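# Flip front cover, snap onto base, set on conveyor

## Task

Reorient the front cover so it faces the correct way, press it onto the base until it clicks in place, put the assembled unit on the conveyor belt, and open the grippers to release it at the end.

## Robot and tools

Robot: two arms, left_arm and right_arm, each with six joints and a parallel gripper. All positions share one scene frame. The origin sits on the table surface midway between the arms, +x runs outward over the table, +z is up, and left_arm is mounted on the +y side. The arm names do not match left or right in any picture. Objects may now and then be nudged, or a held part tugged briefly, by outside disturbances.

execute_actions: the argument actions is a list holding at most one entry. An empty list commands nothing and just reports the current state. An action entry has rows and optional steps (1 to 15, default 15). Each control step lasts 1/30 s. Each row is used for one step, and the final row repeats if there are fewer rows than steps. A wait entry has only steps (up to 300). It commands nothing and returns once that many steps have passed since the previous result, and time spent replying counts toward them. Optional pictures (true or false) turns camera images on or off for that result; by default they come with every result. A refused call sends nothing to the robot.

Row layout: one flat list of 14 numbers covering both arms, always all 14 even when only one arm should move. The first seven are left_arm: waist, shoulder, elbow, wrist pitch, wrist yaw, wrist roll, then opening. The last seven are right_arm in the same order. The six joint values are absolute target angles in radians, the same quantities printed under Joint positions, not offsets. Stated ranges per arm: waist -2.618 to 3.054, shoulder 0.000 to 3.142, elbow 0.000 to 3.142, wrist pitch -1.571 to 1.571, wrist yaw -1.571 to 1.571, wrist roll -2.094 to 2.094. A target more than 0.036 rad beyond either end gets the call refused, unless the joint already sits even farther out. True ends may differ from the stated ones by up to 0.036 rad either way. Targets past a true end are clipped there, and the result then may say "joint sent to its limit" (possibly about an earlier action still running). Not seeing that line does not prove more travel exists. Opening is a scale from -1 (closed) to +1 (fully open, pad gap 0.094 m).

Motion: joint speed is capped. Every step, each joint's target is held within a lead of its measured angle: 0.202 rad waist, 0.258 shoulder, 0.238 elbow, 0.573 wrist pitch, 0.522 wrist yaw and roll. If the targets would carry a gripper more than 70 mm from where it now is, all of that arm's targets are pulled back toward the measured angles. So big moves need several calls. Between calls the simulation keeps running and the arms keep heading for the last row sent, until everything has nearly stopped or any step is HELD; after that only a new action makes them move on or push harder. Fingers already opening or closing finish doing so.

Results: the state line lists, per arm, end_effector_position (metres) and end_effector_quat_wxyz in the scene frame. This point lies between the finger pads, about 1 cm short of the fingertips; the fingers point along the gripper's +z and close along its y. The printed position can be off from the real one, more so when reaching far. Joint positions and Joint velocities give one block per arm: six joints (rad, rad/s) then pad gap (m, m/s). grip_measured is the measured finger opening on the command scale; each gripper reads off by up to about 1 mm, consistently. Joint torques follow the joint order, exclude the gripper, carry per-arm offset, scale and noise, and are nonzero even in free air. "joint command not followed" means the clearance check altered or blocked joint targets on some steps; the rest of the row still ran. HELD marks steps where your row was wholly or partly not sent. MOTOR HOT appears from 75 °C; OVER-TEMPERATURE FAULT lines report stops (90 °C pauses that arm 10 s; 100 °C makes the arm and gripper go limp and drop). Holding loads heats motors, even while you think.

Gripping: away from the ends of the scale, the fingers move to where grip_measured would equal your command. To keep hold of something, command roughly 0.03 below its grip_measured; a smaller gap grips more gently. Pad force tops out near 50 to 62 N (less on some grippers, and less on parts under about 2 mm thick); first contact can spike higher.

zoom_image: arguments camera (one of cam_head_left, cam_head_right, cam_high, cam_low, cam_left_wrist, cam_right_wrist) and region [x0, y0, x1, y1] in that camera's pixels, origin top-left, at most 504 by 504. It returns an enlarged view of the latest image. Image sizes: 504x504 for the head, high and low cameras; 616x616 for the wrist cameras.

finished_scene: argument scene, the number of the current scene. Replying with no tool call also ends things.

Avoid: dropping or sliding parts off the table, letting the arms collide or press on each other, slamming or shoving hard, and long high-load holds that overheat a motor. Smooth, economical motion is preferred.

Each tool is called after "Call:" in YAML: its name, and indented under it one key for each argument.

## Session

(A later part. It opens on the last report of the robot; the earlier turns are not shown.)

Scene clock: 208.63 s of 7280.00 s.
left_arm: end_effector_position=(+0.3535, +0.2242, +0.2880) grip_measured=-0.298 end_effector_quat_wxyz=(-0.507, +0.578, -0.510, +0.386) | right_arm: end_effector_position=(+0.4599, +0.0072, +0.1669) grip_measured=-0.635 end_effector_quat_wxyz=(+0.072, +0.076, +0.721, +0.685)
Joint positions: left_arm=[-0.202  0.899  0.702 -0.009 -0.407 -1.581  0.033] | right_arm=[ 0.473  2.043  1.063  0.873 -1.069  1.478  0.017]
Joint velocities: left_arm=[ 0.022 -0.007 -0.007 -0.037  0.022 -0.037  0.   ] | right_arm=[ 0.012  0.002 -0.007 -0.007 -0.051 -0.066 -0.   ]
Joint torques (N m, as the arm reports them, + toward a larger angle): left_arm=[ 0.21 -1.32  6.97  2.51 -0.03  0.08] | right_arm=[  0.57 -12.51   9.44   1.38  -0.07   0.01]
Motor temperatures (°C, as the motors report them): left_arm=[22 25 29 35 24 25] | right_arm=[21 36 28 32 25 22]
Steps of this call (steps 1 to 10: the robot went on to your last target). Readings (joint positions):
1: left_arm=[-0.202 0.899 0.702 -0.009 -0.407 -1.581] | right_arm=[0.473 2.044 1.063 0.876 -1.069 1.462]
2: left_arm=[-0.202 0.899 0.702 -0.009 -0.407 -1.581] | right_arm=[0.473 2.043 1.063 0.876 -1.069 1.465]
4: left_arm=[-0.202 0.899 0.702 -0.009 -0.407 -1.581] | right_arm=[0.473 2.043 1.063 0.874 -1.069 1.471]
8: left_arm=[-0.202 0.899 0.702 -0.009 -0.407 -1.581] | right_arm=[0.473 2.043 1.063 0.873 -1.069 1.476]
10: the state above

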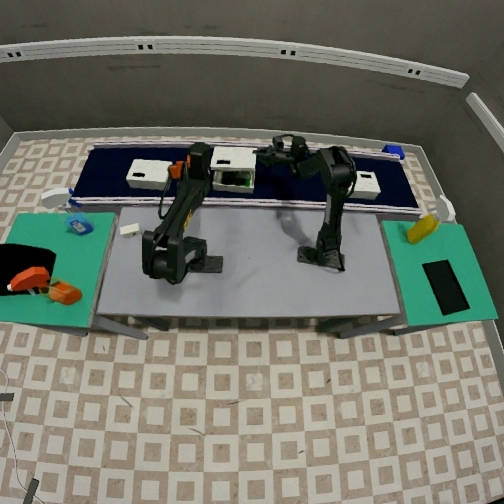

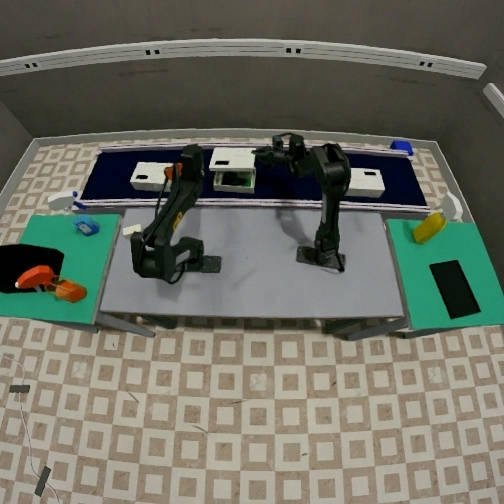

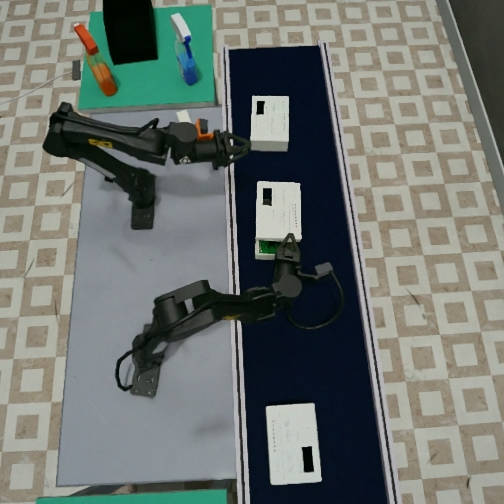

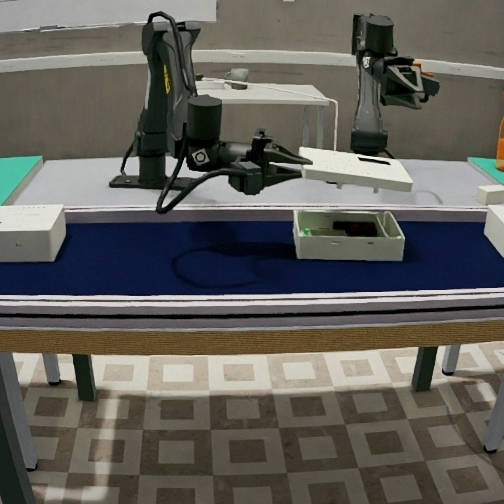

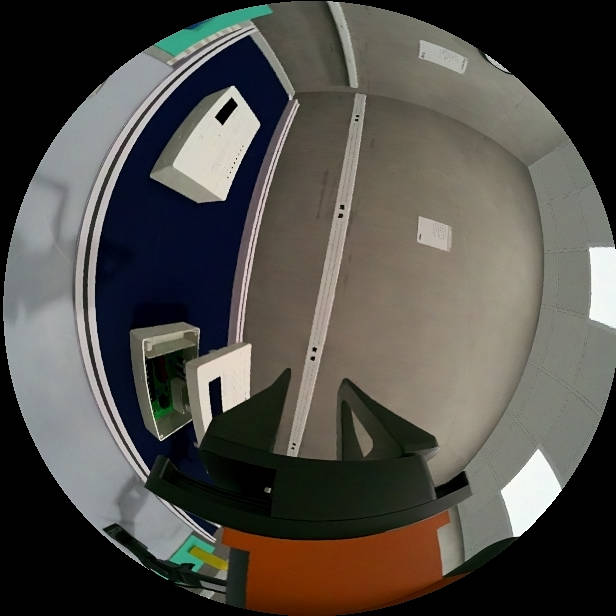

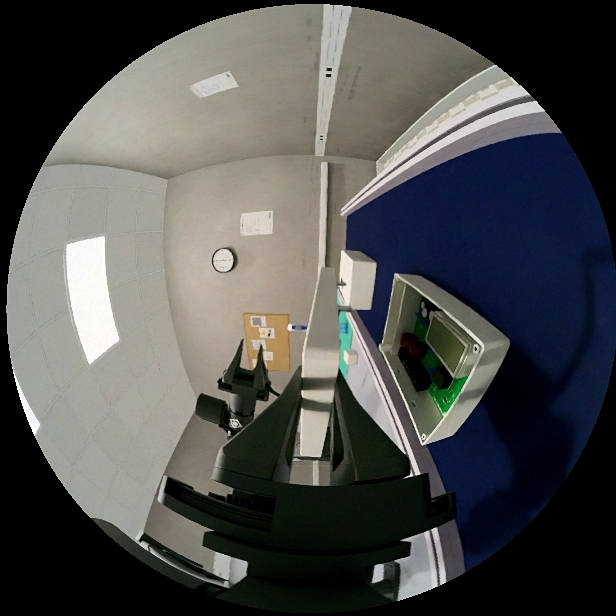

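Call:
execute_actions:
  actions:
    - {"rows":[[-0.2,0.93,0.76,-0.1,-0.37,-1.59,-0.3,0.47,2.02,1.085,0.89,-1.07,1.48,-0.69],[-0.2,0.96,0.82,-0.2,-0.34,-1.61,-0.3,0.455,2.02,1.085,0.89,-1.07,1.48,-0.69],[-0.2,0.99,0.88,-0.3,-0.31,-1.63,-0.3,0.435,2.02,1.085,0.89,-1.07,1.48,-0.69],[-0.2,1.02,0.93,-0.4,-0.28,-1.65,-0.3,0.41,2.02,1.085,0.89,-1.07,1.48,-0.69],[-0.2,1.05,0.98,-0.5,-0.25,-1.67,-0.3,0.38,2.02,1.085,0.89,-1.07,1.48,-0.69],[-0.2,1.08,1.03,-0.6,-0.22,-1.69,-0.3,0.35,2.02,1.085,0.89,-1.07,1.48,-0.69],[-0.2,1.11,1.08,-0.7,-0.19,-1.71,-0.3,0.32,2.02,1.085,0.89,-1.07,1.48,-0.69],[-0.2,1.14,1.12,-0.8,-0.16,-1.73,-0.3,0.29,2.02,1.085,0.89,-1.07,1.48,-0.69],[-0.2,1.17,1.16,-0.9,-0.13,-1.75,-0.3,0.26,2.02,1.085,0.89,-1.07,1.48,-0.69],[-0.2,1.2,1.2,-1.0,-0.1,-1.77,-0.3,0.23,2.02,1.085,0.89,-1.07,1.48,-0.69],[-0.2,1.23,1.23,-1.1,-0.07,-1.79,-0.3,0.2,2.02,1.085,0.89,-1.07,1.48,-0.69],[-0.2,1.26,1.26,-1.2,-0.04,-1.81,-0.3,0.17,2.02,1.085,0.89,-1.07,1.48,-0.69],[-0.2,1.3,1.3,-1.3,0.01,-1.81,-0.3,0.14,2.02,1.085,0.89,-1.07,1.48,-0.69],[-0.21,1.35,1.34,-1.32,0.01,-1.81,-0.3,0.11,2.02,1.085,0.89,-1.07,1.48,-0.69],[-0.22,1.4,1.38,-1.32,0.01,-1.81,-0.3,0.08,2.02,1.085,0.89,-1.07,1.48,-0.69]]}
  pictures: false

Call:
execute_actions:
  actions:
    - {"rows":[[-0.23,1.45,1.42,-1.32,0.01,-1.81,-0.3,0.05,2.02,1.085,0.89,-1.07,1.48,-0.69],[-0.24,1.5,1.46,-1.32,0.01,-1.81,-0.3,0.02,2.02,1.085,0.89,-1.07,1.48,-0.69],[-0.25,1.55,1.5,-1.32,0.01,-1.81,-0.3,-0.01,2.02,1.085,0.89,-1.07,1.48,-0.69],[-0.26,1.6,1.54,-1.32,0.01,-1.81,-0.3,-0.04,2.02,1.085,0.89,-1.07,1.48,-0.69],[-0.27,1.65,1.58,-1.32,0.01,-1.81,-0.3,-0.07,2.02,1.085,0.89,-1.07,1.48,-0.69],[-0.28,1.7,1.62,-1.32,0.01,-1.81,-0.3,-0.1,2.02,1.085,0.89,-1.07,1.48,-0.69],[-0.29,1.75,1.65,-1.32,0.01,-1.81,-0.3,-0.13,2.02,1.085,0.89,-1.07,1.48,-0.69],[-0.3,1.8,1.68,-1.32,0.01,-1.81,-0.3,-0.16,2.02,1.085,0.89,-1.07,1.48,-0.69],[-0.31,1.85,1.71,-1.32,0.01,-1.81,-0.3,-0.19,2.02,1.085,0.89,-1.07,1.48,-0.69],[-0.32,1.89,1.74,-1.32,0.01,-1.81,-0.3,-0.22,2.02,1.085,0.89,-1.07,1.48,-0.69],[-0.33,1.93,1.76,-1.32,0.01,-1.81,-0.3,-0.25,2.02,1.085,0.89,-1.07,1.48,-0.69],[-0.34,1.96,1.77,-1.32,0.01,-1.81,-0.3,-0.275,2.02,1.085,0.89,-1.07,1.48,-0.69],[-0.35,1.99,1.78,-1.32,0.01,-1.81,-0.3,-0.295,2.02,1.085,0.89,-1.07,1.48,-0.69],[-0.358,2.01,1.78,-1.32,0.01,-1.81,-0.3,-0.31,2.02,1.085,0.89,-1.07,1.48,-0.69],[-0.358,2.025,1.78,-1.32,0.01,-1.81,-0.3,-0.32,2.02,1.085,0.89,-1.07,1.48,-0.69]]}
  pictures: false

Call:
execute_actions:
  actions:
    - {"steps":15}

Call:
zoom_image:
  camera: "cam_left_wrist"
  region: [220, 200, 500, 480]

Scene clock: 240.67 s of 7280.00 s.
left_arm: end_effector_position=(+0.3292, +0.1719, +0.2198) grip_measured=-0.298 end_effector_quat_wxyz=(-0.179, +0.681, -0.681, +0.203) | right_arm: end_effector_position=(+0.5326, -0.1494, +0.1669) grip_measured=-0.635 end_effector_quat_wxyz=(+0.186, +0.199, +0.697, +0.663)
Joint positions: left_arm=[-0.204  1.306  1.3   -1.021 -0.082 -1.768  0.033] | right_arm=[ 0.13   2.043  1.063  0.873 -1.069  1.48   0.017]
Joint velocities: left_arm=[-0.042  1.248  1.023 -2.117  0.549 -0.286 -0.001] | right_arm=[-0.852  0.012 -0.002 -0.022 -0.007  0.022 -0.   ]
Joint torques (N m, as the arm reports them, + toward a larger angle): left_arm=[-1.13 -2.26  7.55  1.99 -0.02 -0.06] | right_arm=[ -0.01 -13.4    9.46   1.37  -0.07   0.02]
Motor temperatures (°C, as the motors report them): left_arm=[22 25 29 36 24 25] | right_arm=[21 39 29 33 25 22]
Steps of this call (steps 1 to 30: the robot went on to your last target; steps 31 to 90: nothing new was sent; then 28.53 s passed at rest; steps 91 to 105: all 15 steps of this action). Readings (joint positions):
91: left_arm=[-0.202 0.902 0.707 -0.020 -0.403 -1.583] | right_arm=[0.473 2.043 1.063 0.873 -1.069 1.480]
92: left_arm=[-0.202 0.914 0.729 -0.053 -0.395 -1.587] | right_arm=[0.472 2.043 1.063 0.873 -1.069 1.480]
94: left_arm=[-0.202 0.964 0.814 -0.157 -0.364 -1.605] | right_arm=[0.462 2.043 1.063 0.873 -1.070 1.480]
98: left_arm=[-0.202 1.083 1.031 -0.424 -0.273 -1.661] | right_arm=[0.371 2.043 1.063 0.873 -1.074 1.480]
105: the state above

Scene clock: 241.17 s of 7280.00 s.
left_arm: end_effector_position=(+0.3811, +0.0895, +0.1115) grip_measured=-0.298 end_effector_quat_wxyz=(+0.015, -0.661, +0.750, -0.029) | right_arm: end_effector_position=(+0.5435, -0.3657, +0.1669) grip_measured=-0.635 end_effector_quat_wxyz=(+0.325, +0.344, +0.638, +0.607)
Joint positions: left_arm=[-0.341  1.994  1.754 -1.266  0.002 -1.803  0.033] | right_arm=[-0.299  2.043  1.063  0.873 -1.065  1.48   0.017]
Joint velocities: left_arm=[-0.266  0.764  0.046 -0.037  0.095  0.022 -0.   ] | right_arm=[-0.584  0.007  0.017 -0.007  0.081  0.022 -0.   ]
Joint torques (N m, as the arm reports them, + toward a larger angle): left_arm=[ -0.13 -10.32   7.63   0.16   0.    -0.18] | right_arm=[  1.32 -13.38   9.43   1.37  -0.18   0.02]
Motor temperatures (°C, as the motors report them): left_arm=[22 25 29 36 24 25] | right_arm=[21 39 29 33 25 22]
Steps of this call (steps 1 to 15: all 15 steps of this action). Readings (joint positions):
1: left_arm=[-0.207 1.352 1.336 -1.085 -0.065 -1.776] | right_arm=[0.101 2.043 1.063 0.873 -1.068 1.480]
2: left_arm=[-0.213 1.402 1.374 -1.134 -0.052 -1.782] | right_arm=[0.072 2.043 1.063 0.873 -1.068 1.480]
4: left_arm=[-0.231 1.507 1.454 -1.199 -0.032 -1.791] | right_arm=[0.016 2.043 1.063 0.873 -1.068 1.480]
8: left_arm=[-0.272 1.710 1.611 -1.253 -0.011 -1.799] | right_arm=[-0.101 2.043 1.063 0.873 -1.068 1.480]
15: the state above

Scene clock: 241.67 s of 7280.00 s.
left_arm: end_effector_position=(+0.3726, +0.0845, +0.0943) grip_measured=-0.298 end_effector_quat_wxyz=(-0.005, -0.656, +0.755, +0.001) | right_arm: end_effector_position=(+0.5416, -0.3805, +0.1668) grip_measured=-0.635 end_effector_quat_wxyz=(+0.335, +0.355, +0.633, +0.601)
Joint positions: left_arm=[-0.357  2.043  1.759 -1.292  0.008 -1.803  0.033] | right_arm=[-0.327  2.043  1.063  0.873 -1.059  1.48   0.017]
Joint velocities: left_arm=[-0.007  0.012 -0.012 -0.037 -0.022  0.037  0.001] | right_arm=[ 0.007 -0.012  0.007 -0.066 -0.022  0.051 -0.   ]
Joint torques (N m, as the arm reports them, + toward a larger angle): left_arm=[  0.02 -10.42   7.22   0.29   0.03  -0.13] | right_arm=[  0.53 -13.41   9.4    1.37  -0.16   0.02]
Motor temperatures (°C, as the motors report them): left_arm=[22 25 29 36 24 25] | right_arm=[21 39 29 33 25 22]
Steps of this call (steps 1 to 15: the robot went on to your last target). Readings (joint positions):
1: left_arm=[-0.348 2.016 1.754 -1.267 0.004 -1.803] | right_arm=[-0.317 2.043 1.063 0.873 -1.063 1.480]
2: left_arm=[-0.353 2.033 1.754 -1.271 0.005 -1.803] | right_arm=[-0.328 2.043 1.063 0.873 -1.061 1.480]
4: left_arm=[-0.357 2.047 1.754 -1.278 0.008 -1.803] | right_arm=[-0.334 2.043 1.063 0.873 -1.059 1.480]
8: left_arm=[-0.357 2.043 1.758 -1.288 0.008 -1.803] | right_arm=[-0.328 2.043 1.063 0.873 -1.059 1.480]
15: the state above

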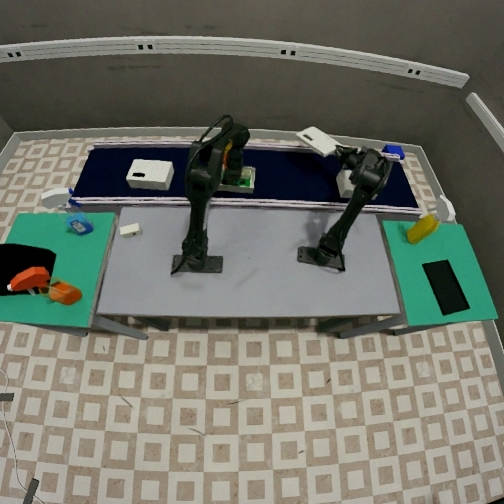

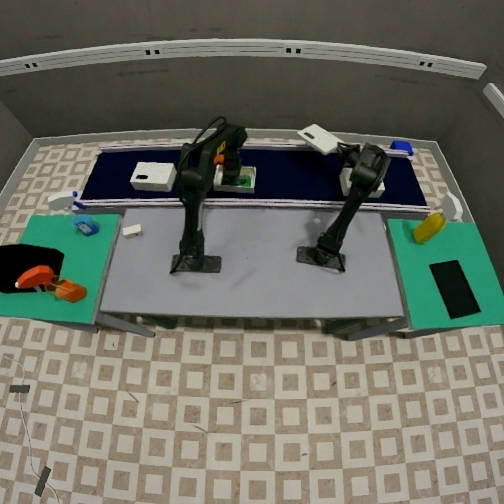

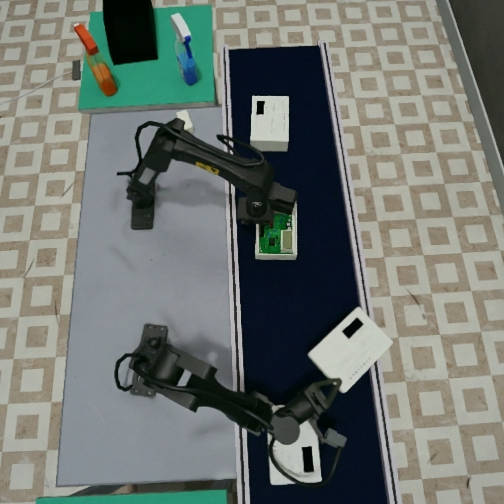

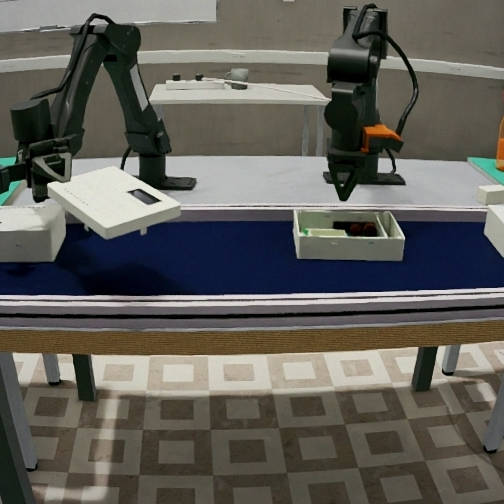

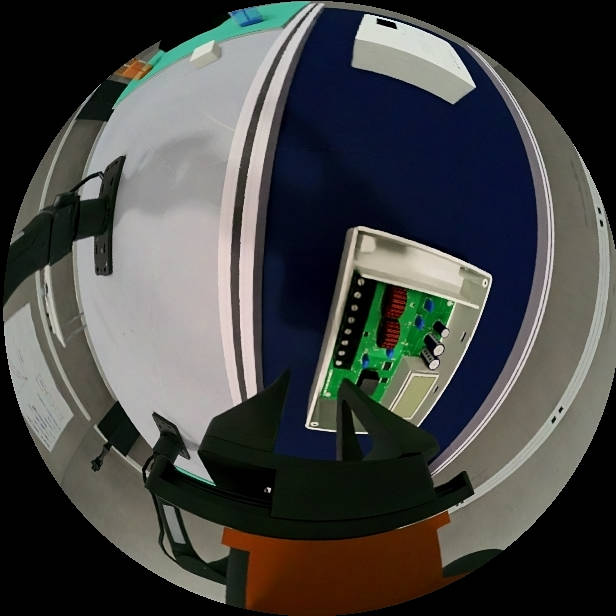

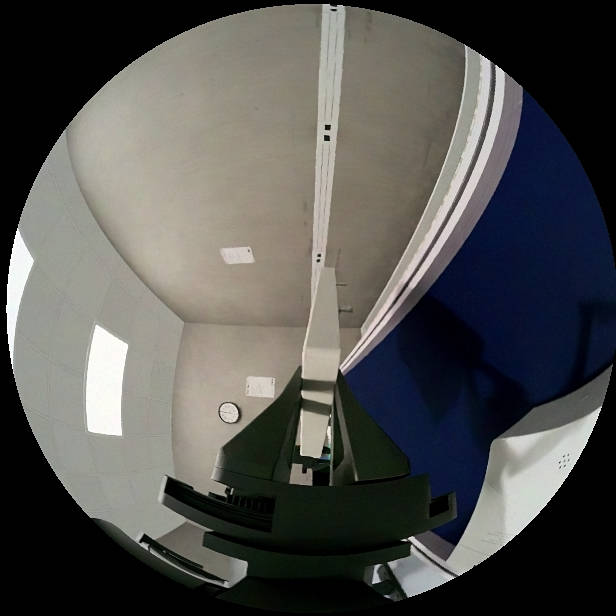

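Region (220, 200, 500, 480) of cam_left_wrist's 616x616 image, scaled by 1.800, with more detail than that image has.

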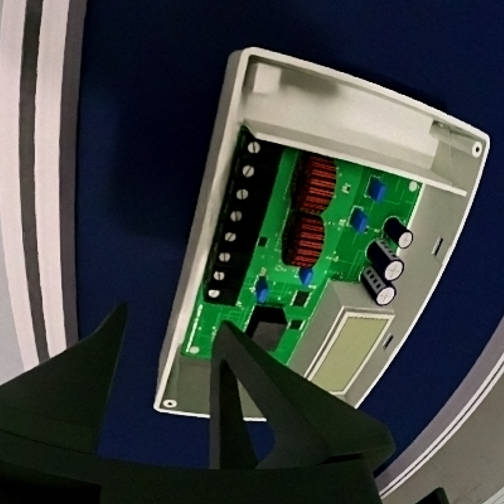

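Call:
execute_actions:
  actions:
    - {"rows":[[-0.358,2.045,1.745,-1.27,0.01,-1.78,-0.5,-0.32,2.02,1.085,0.89,-1.07,1.48,-0.69],[-0.358,2.05,1.735,-1.25,0.01,-1.77,-0.6,-0.32,2.02,1.085,0.89,-1.07,1.48,-0.69],[-0.358,2.055,1.725,-1.23,0.01,-1.77,-0.6,-0.32,2.02,1.085,0.89,-1.07,1.48,-0.69],[-0.358,2.06,1.715,-1.21,0.01,-1.77,-0.6,-0.32,2.02,1.085,0.89,-1.07,1.48,-0.69],[-0.358,2.065,1.705,-1.2,0.01,-1.77,-0.6,-0.32,2.02,1.085,0.89,-1.07,1.48,-0.69],[-0.358,2.068,1.70,-1.195,0.01,-1.77,-0.6,-0.32,2.02,1.085,0.89,-1.07,1.48,-0.69]]}

Call:
zoom_image:
  camera: "cam_left_wrist"
  region: [220, 200, 500, 480]

Call:
zoom_image:
  camera: "cam_low"
  region: [270, 150, 430, 270]

Scene clock: 253.70 s of 7280.00 s.
left_arm: end_effector_position=(+0.3767, +0.0829, +0.0705) grip_measured=-0.598 end_effector_quat_wxyz=(-0.005, -0.646, +0.764, +0.001) | right_arm: end_effector_position=(+0.5416, -0.3805, +0.1668) grip_measured=-0.635 end_effector_quat_wxyz=(+0.335, +0.355, +0.633, +0.601)
Joint positions: left_arm=[-0.357  2.07   1.705 -1.212  0.008 -1.777  0.019] | right_arm=[-0.327  2.043  1.063  0.873 -1.059  1.48   0.017]
Joint velocities: left_arm=[-0.007  0.007 -0.012  0.051 -0.051  0.007 -0.   ] | right_arm=[-0.007 -0.012 -0.007  0.007  0.007 -0.037 -0.001]
Joint torques (N m, as the arm reports them, + toward a larger angle): left_arm=[-0.04 -9.41  5.11  0.7   0.    0.01] | right_arm=[  0.59 -13.41   9.44   1.37  -0.16   0.02]
Motor temperatures (°C, as the motors report them): left_arm=[22 30 29 34 24 25] | right_arm=[21 41 30 34 25 22]
Steps of this call (steps 1 to 15: the robot went on to your last target; steps 16 to 90: nothing new was sent; then 8.53 s passed at rest; steps 91 to 105: all 15 steps of this action). Readings (joint positions):
91: left_arm=[-0.357 2.043 1.759 -1.293 0.008 -1.801] | right_arm=[-0.327 2.043 1.063 0.873 -1.059 1.480]
92: left_arm=[-0.357 2.043 1.756 -1.287 0.008 -1.797] | right_arm=[-0.327 2.043 1.063 0.873 -1.059 1.480]
94: left_arm=[-0.357 2.043 1.744 -1.268 0.008 -1.789] | right_arm=[-0.327 2.043 1.063 0.873 -1.059 1.480]
98: left_arm=[-0.357 2.058 1.714 -1.232 0.008 -1.781] | right_arm=[-0.327 2.043 1.063 0.873 -1.059 1.480]
105: the state above

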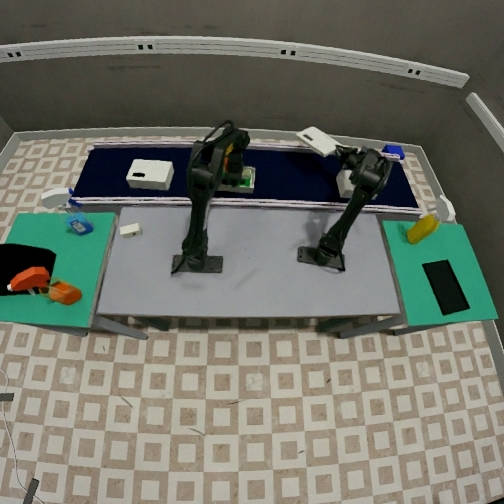

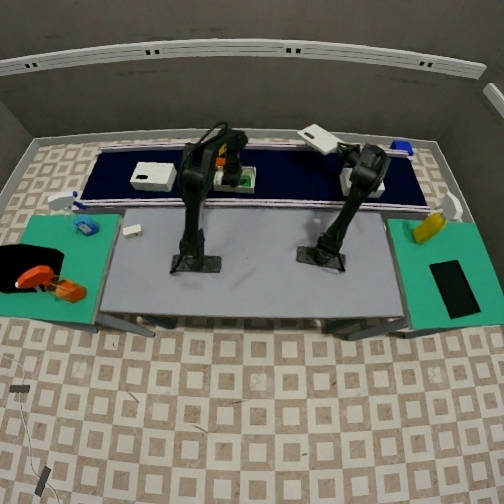

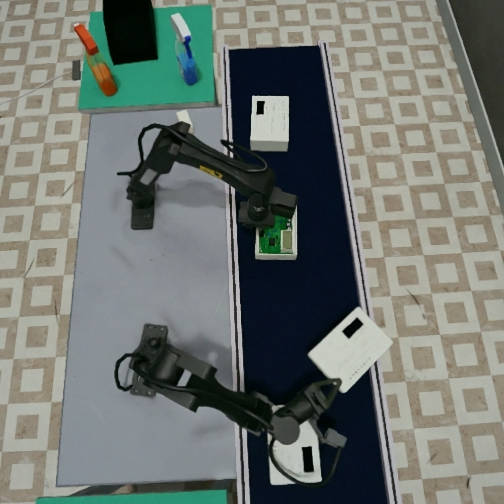

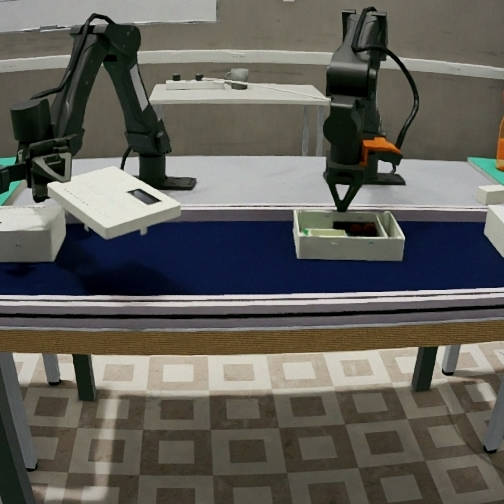

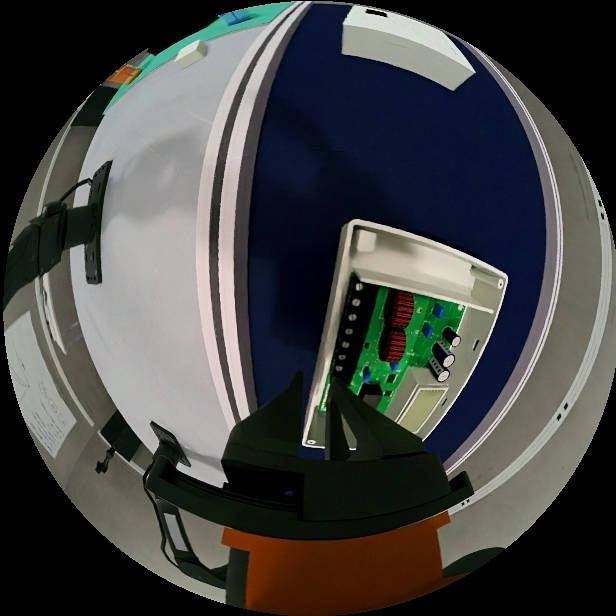

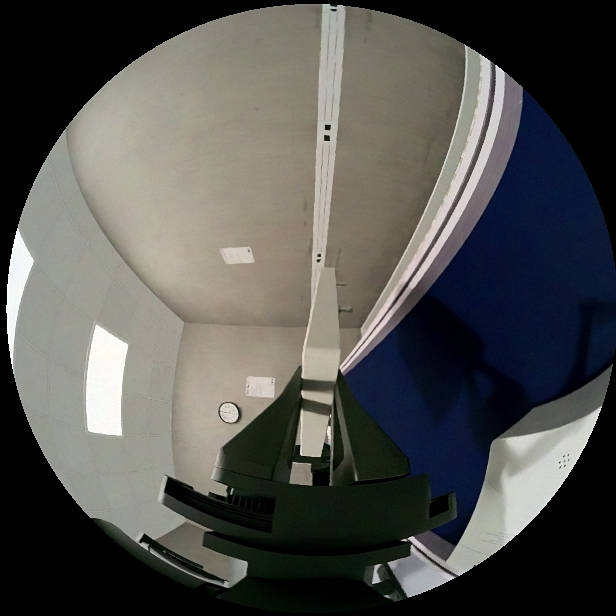

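Region (220, 200, 500, 480) of cam_left_wrist's 616x616 image, scaled by 1.800, with more detail than that image has.

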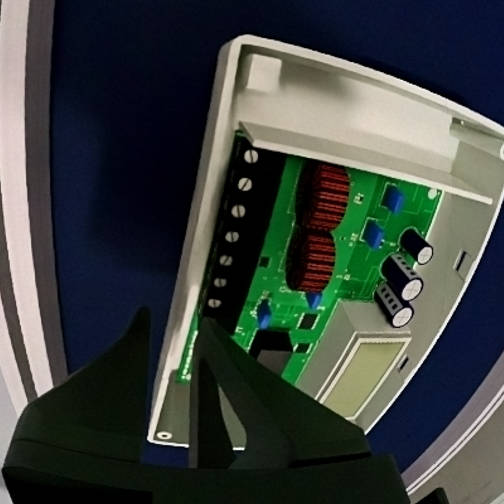

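Region (270, 150, 430, 270) of cam_low's 504x504 image, scaled by 3.150, with more detail than that image has; it fills the top 378 rows of this view, and the rest is white.

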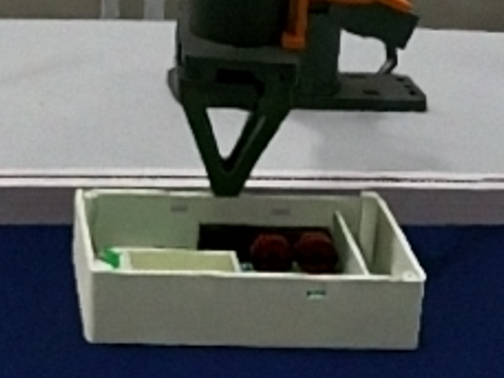

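Tips at the rim, centred. Down 15 mm and close.

Call:
execute_actions:
  actions:
    - {"rows":[[-0.358,2.068,1.69,-1.17,0.01,-1.77,-0.7,-0.32,2.02,1.085,0.89,-1.07,1.48,-0.69],[-0.358,2.068,1.68,-1.16,0.01,-1.77,-0.7,-0.32,2.02,1.085,0.89,-1.07,1.48,-0.69],[-0.358,2.068,1.67,-1.15,0.01,-1.77,-0.7,-0.32,2.02,1.085,0.89,-1.07,1.48,-0.69],[-0.358,2.068,1.66,-1.14,0.01,-1.77,-0.72,-0.32,2.02,1.085,0.89,-1.07,1.48,-0.69],[-0.358,2.068,1.65,-1.13,0.01,-1.77,-0.75,-0.32,2.02,1.085,0.89,-1.07,1.48,-0.69],[-0.358,2.068,1.638,-1.125,0.01,-1.77,-0.75,-0.32,2.02,1.085,0.89,-1.07,1.48,-0.69]]}
  pictures: false

Call:
execute_actions:
  actions:
    - {"rows":[[-0.358,2.068,1.638,-1.125,0.01,-1.77,-0.8,-0.32,2.02,1.085,0.89,-1.07,1.48,-0.69],[-0.358,2.068,1.638,-1.125,0.01,-1.77,-0.85,-0.32,2.02,1.085,0.89,-1.07,1.48,-0.69],[-0.358,2.068,1.638,-1.125,0.01,-1.77,-0.9,-0.32,2.02,1.085,0.89,-1.07,1.48,-0.69],[-0.358,2.068,1.638,-1.125,0.01,-1.77,-0.95,-0.32,2.02,1.085,0.89,-1.07,1.48,-0.69],[-0.358,2.068,1.638,-1.125,0.01,-1.77,-1,-0.32,2.02,1.085,0.89,-1.07,1.48,-0.69]]}

Call:
zoom_image:
  camera: "cam_low"
  region: [270, 150, 430, 270]

Scene clock: 267.80 s of 7280.00 s.
left_arm: end_effector_position=(+0.3774, +0.0826, +0.0556) grip_measured=-0.748 end_effector_quat_wxyz=(-0.002, -0.645, +0.764, -0.004) | right_arm: end_effector_position=(+0.5416, -0.3805, +0.1668) grip_measured=-0.635 end_effector_quat_wxyz=(+0.335, +0.355, +0.633, +0.601)
Joint positions: left_arm=[-0.357  2.07   1.646 -1.14   0.008 -1.776  0.012] | right_arm=[-0.327  2.043  1.063  0.873 -1.059  1.48   0.017]
Joint velocities: left_arm=[-0.007  0.002  0.002 -0.051  0.007  0.022  0.   ] | right_arm=[-0.002  0.007 -0.007  0.066 -0.022  0.095 -0.001]
Joint torques (N m, as the arm reports them, + toward a larger angle): left_arm=[ 0.01 -9.66  5.01  0.69  0.    0.02] | right_arm=[  0.58 -13.41   9.43   1.37  -0.16   0.02]
Motor temperatures (°C, as the motors report them): left_arm=[22 31 29 33 24 25] | right_arm=[21 42 30 34 25 22]
Steps of this call (steps 1 to 15: the robot went on to your last target; steps 16 to 90: nothing new was sent; then 10.60 s passed at rest; steps 91 to 105: all 15 steps of this action). Readings (joint positions):
91: left_arm=[-0.357 2.070 1.705 -1.204 0.008 -1.776] | right_arm=[-0.327 2.043 1.063 0.873 -1.059 1.480]
92: left_arm=[-0.357 2.070 1.702 -1.198 0.008 -1.776] | right_arm=[-0.327 2.043 1.063 0.873 -1.059 1.480]
94: left_arm=[-0.357 2.070 1.690 -1.180 0.008 -1.776] | right_arm=[-0.327 2.043 1.063 0.873 -1.059 1.480]
98: left_arm=[-0.357 2.070 1.651 -1.154 0.008 -1.776] | right_arm=[-0.327 2.043 1.063 0.873 -1.059 1.480]
105: the state above

Scene clock: 268.30 s of 7280.00 s.
left_arm: end_effector_position=(+0.3805, +0.0816, +0.0557) grip_measured=-0.967 end_effector_quat_wxyz=(+0.001, -0.644, +0.765, -0.010) | right_arm: end_effector_position=(+0.5416, -0.3805, +0.1668) grip_measured=-0.635 end_effector_quat_wxyz=(+0.335, +0.355, +0.633, +0.601)
Joint positions: left_arm=[-0.357  2.07   1.646 -1.127  0.007 -1.774  0.002] | right_arm=[-0.327  2.043  1.063  0.873 -1.059  1.48   0.017]
Joint velocities: left_arm=[-0.017 -0.012  0.007  0.037  0.051 -0.066  0.   ] | right_arm=[ 0.002  0.007 -0.012  0.007 -0.037 -0.081  0.   ]
Joint torques (N m, as the arm reports them, + toward a larger angle): left_arm=[-0.05 -9.54  5.    0.63  0.   -0.02] | right_arm=[  0.58 -13.42   9.44   1.37  -0.16   0.02]
Motor temperatures (°C, as the motors report them): left_arm=[22 31 29 33 24 25] | right_arm=[21 42 30 34 25 22]
Steps of this call (steps 1 to 15: all 15 steps of this action). Readings (joint positions):
1: left_arm=[-0.357 2.070 1.646 -1.140 0.008 -1.776] | right_arm=[-0.327 2.043 1.063 0.873 -1.059 1.480]
2: left_arm=[-0.357 2.070 1.646 -1.139 0.008 -1.776] | right_arm=[-0.327 2.043 1.063 0.873 -1.059 1.480]
4: left_arm=[-0.357 2.070 1.646 -1.136 0.008 -1.776] | right_arm=[-0.327 2.043 1.063 0.873 -1.059 1.480]
8: left_arm=[-0.357 2.070 1.646 -1.127 0.007 -1.774] | right_arm=[-0.327 2.043 1.063 0.873 -1.059 1.480]
15: the state above

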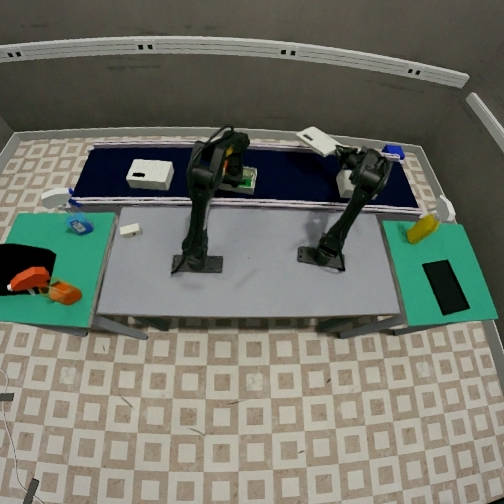

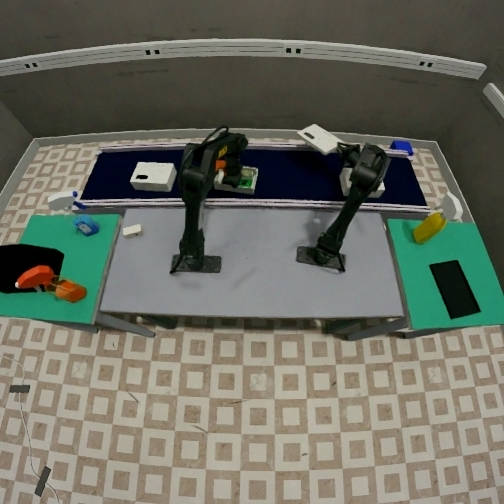

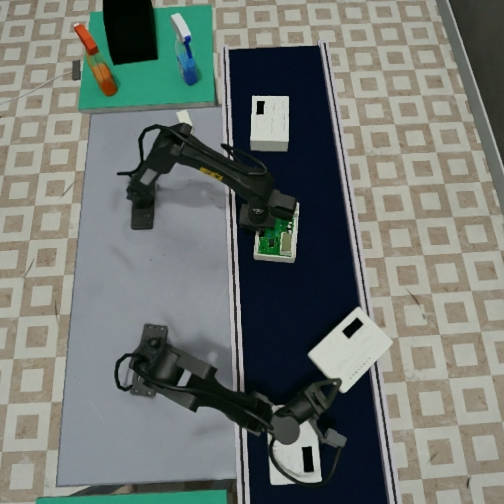

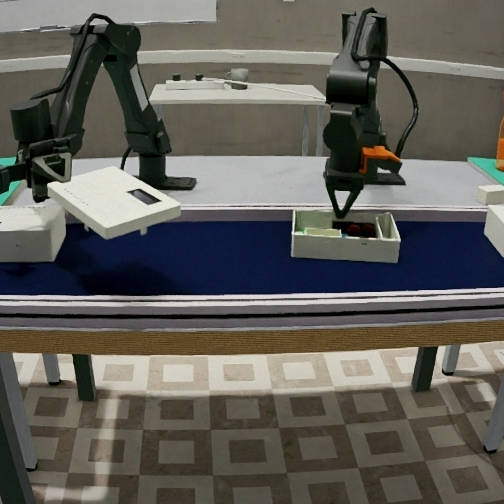

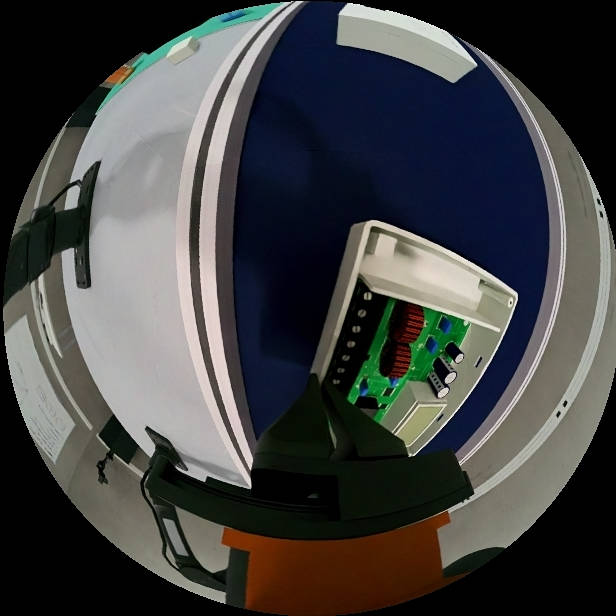

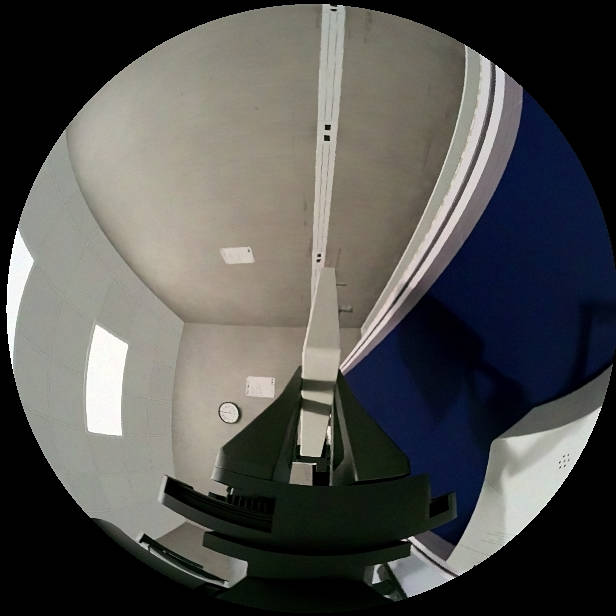

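Region (270, 150, 430, 270) of cam_low's 504x504 image, scaled by 3.150, with more detail than that image has; it fills the top 378 rows of this view, and the rest is white.

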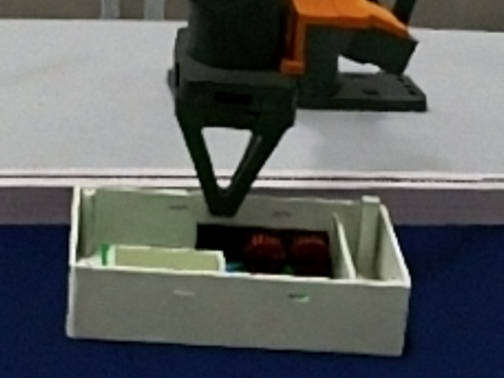

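Call:
execute_actions:
  actions:
    - {"rows":[[-0.358,2.06,1.67,-1.16,0.01,-1.77,-1,-0.32,2.02,1.085,0.89,-1.07,1.48,-0.69],[-0.358,2.06,1.68,-1.18,0.01,-1.77,-1,-0.32,2.02,1.085,0.89,-1.07,1.48,-0.69],[-0.358,2.06,1.695,-1.2,0.01,-1.77,-1,-0.32,2.02,1.085,0.89,-1.07,1.48,-0.69],[-0.358,2.06,1.71,-1.22,0.01,-1.77,-1,-0.32,2.02,1.085,0.89,-1.07,1.48,-0.69],[-0.358,2.06,1.725,-1.24,0.01,-1.77,-1,-0.32,2.02,1.085,0.89,-1.07,1.48,-0.69],[-0.358,2.06,1.74,-1.255,0.01,-1.77,-1,-0.32,2.02,1.085,0.89,-1.07,1.48,-0.69],[-0.358,2.06,1.755,-1.27,0.01,-1.77,-1,-0.32,2.02,1.085,0.89,-1.07,1.48,-0.69],[-0.358,2.06,1.77,-1.285,0.01,-1.77,-1,-0.32,2.02,1.085,0.89,-1.07,1.48,-0.69],[-0.358,2.06,1.785,-1.3,0.01,-1.77,-1,-0.32,2.02,1.085,0.89,-1.07,1.48,-0.69],[-0.358,2.06,1.8,-1.31,0.01,-1.77,-1,-0.32,2.02,1.085,0.89,-1.07,1.48,-0.69],[-0.358,2.06,1.815,-1.32,0.01,-1.77,-1,-0.32,2.02,1.085,0.89,-1.07,1.48,-0.69],[-0.358,2.06,1.825,-1.32,0.01,-1.77,-1,-0.32,2.02,1.085,0.89,-1.07,1.48,-0.69]]}
  pictures: false

Call:
execute_actions:
  actions:
    - {"rows":[[-0.35,2.08,1.86,-1.33,0.01,-1.74,-1,-0.32,2.02,1.085,0.89,-1.07,1.48,-0.69],[-0.345,2.1,1.9,-1.35,0.01,-1.7,-1,-0.32,2.02,1.085,0.89,-1.07,1.48,-0.69],[-0.34,2.125,1.94,-1.365,0.01,-1.65,-1,-0.32,2.02,1.085,0.89,-1.07,1.48,-0.69],[-0.335,2.15,1.98,-1.38,0.01,-1.59,-1,-0.32,2.02,1.085,0.89,-1.07,1.48,-0.69],[-0.33,2.175,2.02,-1.395,0.01,-1.53,-1,-0.32,2.02,1.085,0.89,-1.07,1.48,-0.69],[-0.325,2.2,2.06,-1.41,0.01,-1.47,-1,-0.32,2.02,1.085,0.89,-1.07,1.48,-0.69],[-0.32,2.225,2.1,-1.425,0.01,-1.41,-1,-0.32,2.02,1.085,0.89,-1.07,1.48,-0.69],[-0.31,2.25,2.14,-1.44,0.01,-1.35,-1,-0.32,2.02,1.085,0.89,-1.07,1.48,-0.69],[-0.3,2.275,2.18,-1.455,0.01,-1.29,-1,-0.32,2.02,1.085,0.89,-1.07,1.48,-0.69],[-0.29,2.3,2.22,-1.47,0.01,-1.23,-1,-0.32,2.02,1.085,0.89,-1.07,1.48,-0.69],[-0.28,2.325,2.26,-1.485,0.01,-1.17,-1,-0.32,2.02,1.085,0.89,-1.07,1.48,-0.69],[-0.27,2.35,2.3,-1.5,0.01,-1.11,-1,-0.32,2.02,1.085,0.89,-1.07,1.48,-0.69],[-0.26,2.37,2.335,-1.515,0.01,-1.05,-1,-0.32,2.02,1.085,0.89,-1.07,1.48,-0.69],[-0.25,2.385,2.36,-1.53,0.01,-1.0,-1,-0.32,2.02,1.085,0.89,-1.07,1.48,-0.69],[-0.25,2.395,2.38,-1.53,0.01,-0.97,-1,-0.32,2.02,1.085,0.89,-1.07,1.48,-0.69]]}
  pictures: false

Call:
execute_actions:
  actions:
    - {"steps":12}

Scene clock: 291.97 s of 7280.00 s.
left_arm: end_effector_position=(+0.3838, +0.0798, +0.0936) grip_measured=-0.967 end_effector_quat_wxyz=(-0.000, -0.644, +0.765, -0.010) | right_arm: end_effector_position=(+0.5416, -0.3805, +0.1668) grip_measured=-0.635 end_effector_quat_wxyz=(+0.335, +0.355, +0.633, +0.601)
Joint positions: left_arm=[-0.357  2.07   1.797 -1.28   0.01  -1.774  0.002] | right_arm=[-0.327  2.043  1.063  0.873 -1.059  1.48   0.017]
Joint velocities: left_arm=[-0.017  0.012  0.076  0.066  0.007 -0.007 -0.001] | right_arm=[ 0.012  0.007  0.002 -0.007 -0.007  0.007 -0.001]
Joint torques (N m, as the arm reports them, + toward a larger angle): left_arm=[  0.02 -10.13   7.28   0.25  -0.02   0.  ] | right_arm=[  0.58 -13.41   9.43   1.37  -0.16   0.02]
Motor temperatures (°C, as the motors report them): left_arm=[22 32 28 32 24 25] | right_arm=[21 43 30 34 25 22]
Steps of this call (steps 1 to 15: the robot went on to your last target; steps 16 to 90: nothing new was sent; then 20.17 s passed at rest; steps 91 to 105: all 15 steps of this action). Readings (joint positions):
91: left_arm=[-0.357 2.070 1.646 -1.127 0.007 -1.774] | right_arm=[-0.327 2.043 1.063 0.873 -1.059 1.480]
92: left_arm=[-0.357 2.070 1.648 -1.130 0.007 -1.774] | right_arm=[-0.327 2.043 1.063 0.873 -1.059 1.480]
94: left_arm=[-0.357 2.070 1.663 -1.144 0.007 -1.774] | right_arm=[-0.327 2.043 1.063 0.873 -1.059 1.480]
98: left_arm=[-0.357 2.070 1.713 -1.207 0.009 -1.774] | right_arm=[-0.327 2.043 1.063 0.873 -1.059 1.480]
105: the state above

Scene clock: 292.47 s of 7280.00 s.
left_arm: end_effector_position=(+0.4585, +0.0929, +0.0924) grip_measured=-0.967 end_effector_quat_wxyz=(+0.008, -0.433, +0.901, -0.016) | right_arm: end_effector_position=(+0.5416, -0.3805, +0.1668) grip_measured=-0.635 end_effector_quat_wxyz=(+0.335, +0.355, +0.633, +0.601)
Joint positions: left_arm=[-0.272  2.385  2.308 -1.46   0.013 -1.184  0.002] | right_arm=[-0.327  2.043  1.063  0.873 -1.059  1.48   0.017]
Joint velocities: left_arm=[ 0.32   0.501  0.73  -0.315 -0.051  1.326 -0.   ] | right_arm=[ 0.002  0.002 -0.022 -0.037 -0.007 -0.066  0.001]
Joint torques (N m, as the arm reports them, + toward a larger angle): left_arm=[  0.33 -13.46   7.85   0.33  -0.06  -0.04] | right_arm=[  0.58 -13.42   9.44   1.37  -0.16   0.02]
Motor temperatures (°C, as the motors report them): left_arm=[22 32 28 32 24 25] | right_arm=[21 43 30 34 25 22]
Steps of this call (steps 1 to 15: all 15 steps of this action). Readings (joint positions):
1: left_arm=[-0.357 2.073 1.805 -1.288 0.010 -1.770] | right_arm=[-0.327 2.043 1.063 0.873 -1.059 1.480]
2: left_arm=[-0.357 2.082 1.823 -1.304 0.010 -1.760] | right_arm=[-0.327 2.043 1.063 0.873 -1.059 1.480]
4: left_arm=[-0.355 2.117 1.886 -1.340 0.011 -1.716] | right_arm=[-0.327 2.043 1.063 0.873 -1.059 1.480]
8: left_arm=[-0.339 2.213 2.047 -1.381 0.012 -1.554] | right_arm=[-0.327 2.043 1.063 0.873 -1.059 1.480]
15: the state above

Scene clock: 292.87 s of 7280.00 s.
left_arm: end_effector_position=(+0.4562, +0.1079, +0.0897) grip_measured=-0.966 end_effector_quat_wxyz=(-0.007, -0.357, +0.934, -0.000) | right_arm: end_effector_position=(+0.5416, -0.3805, +0.1668) grip_measured=-0.635 end_effector_quat_wxyz=(+0.335, +0.355, +0.633, +0.601)
Joint positions: left_arm=[-0.244  2.413  2.348 -1.515  0.008 -0.99   0.002] | right_arm=[-0.327  2.043  1.063  0.873 -1.059  1.48   0.017]
Joint velocities: left_arm=[-0.002 -0.007 -0.002 -0.081 -0.095  0.051  0.   ] | right_arm=[-0.002 -0.007  0.002 -0.037 -0.007 -0.066  0.001]
Joint torques (N m, as the arm reports them, + toward a larger angle): left_arm=[ -0.32 -13.12   8.1    0.41   0.01  -0.03] | right_arm=[  0.6  -13.4    9.44   1.37  -0.16   0.02]
Motor temperatures (°C, as the motors report them): left_arm=[22 33 28 32 24 25] | right_arm=[21 43 30 34 25 22]
Steps of this call (steps 1 to 12: the robot went on to your last target). Readings (joint positions):
1: left_arm=[-0.262 2.399 2.326 -1.466 0.013 -1.142] | right_arm=[-0.327 2.043 1.063 0.873 -1.059 1.480]
2: left_arm=[-0.254 2.407 2.336 -1.470 0.012 -1.109] | right_arm=[-0.327 2.043 1.063 0.873 -1.059 1.480]
4: left_arm=[-0.244 2.413 2.342 -1.483 0.010 -1.061] | right_arm=[-0.327 2.043 1.063 0.873 -1.059 1.480]
8: left_arm=[-0.244 2.413 2.346 -1.508 0.008 -1.011] | right_arm=[-0.327 2.043 1.063 0.873 -1.059 1.480]
12: the state above

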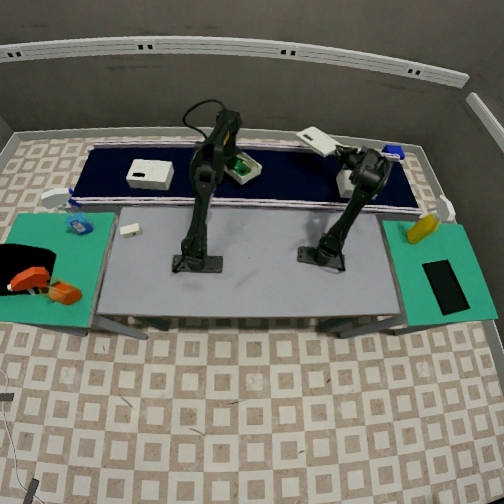

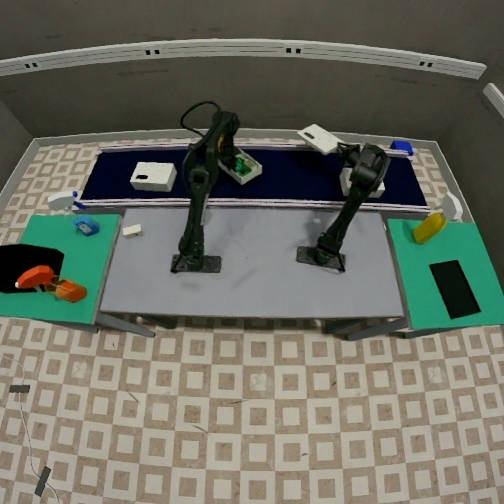

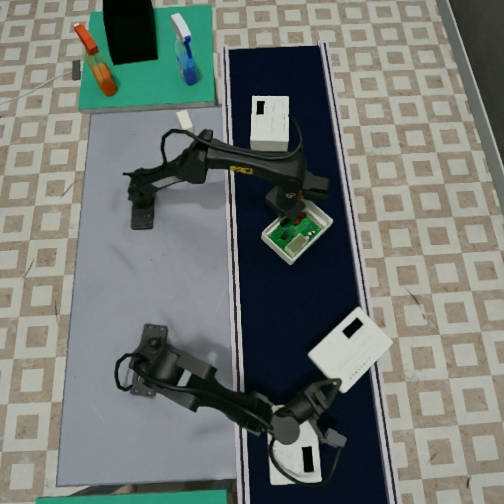

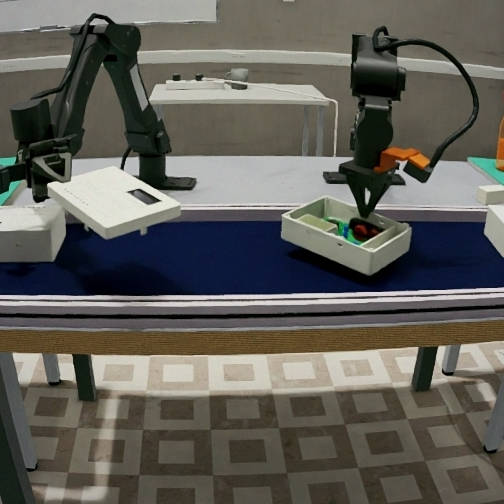

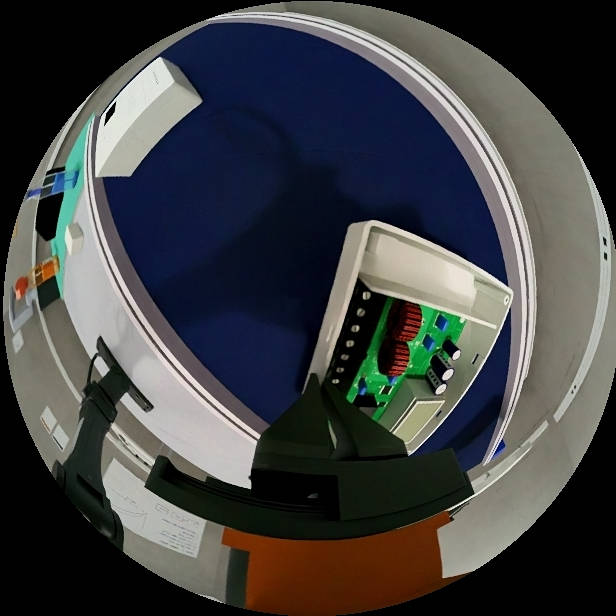

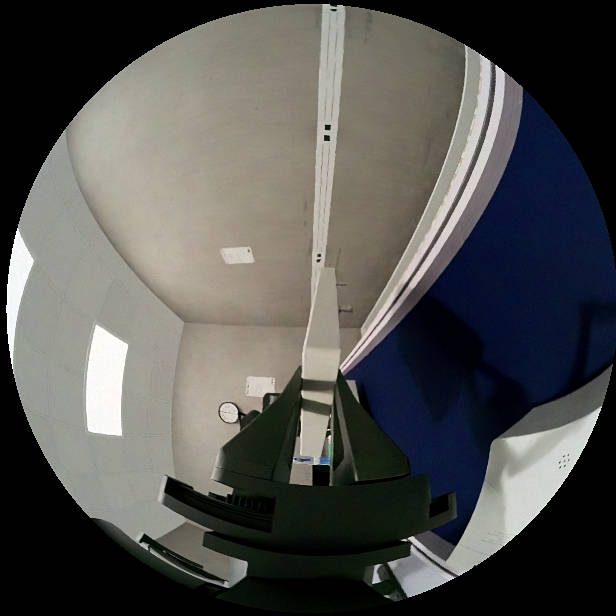

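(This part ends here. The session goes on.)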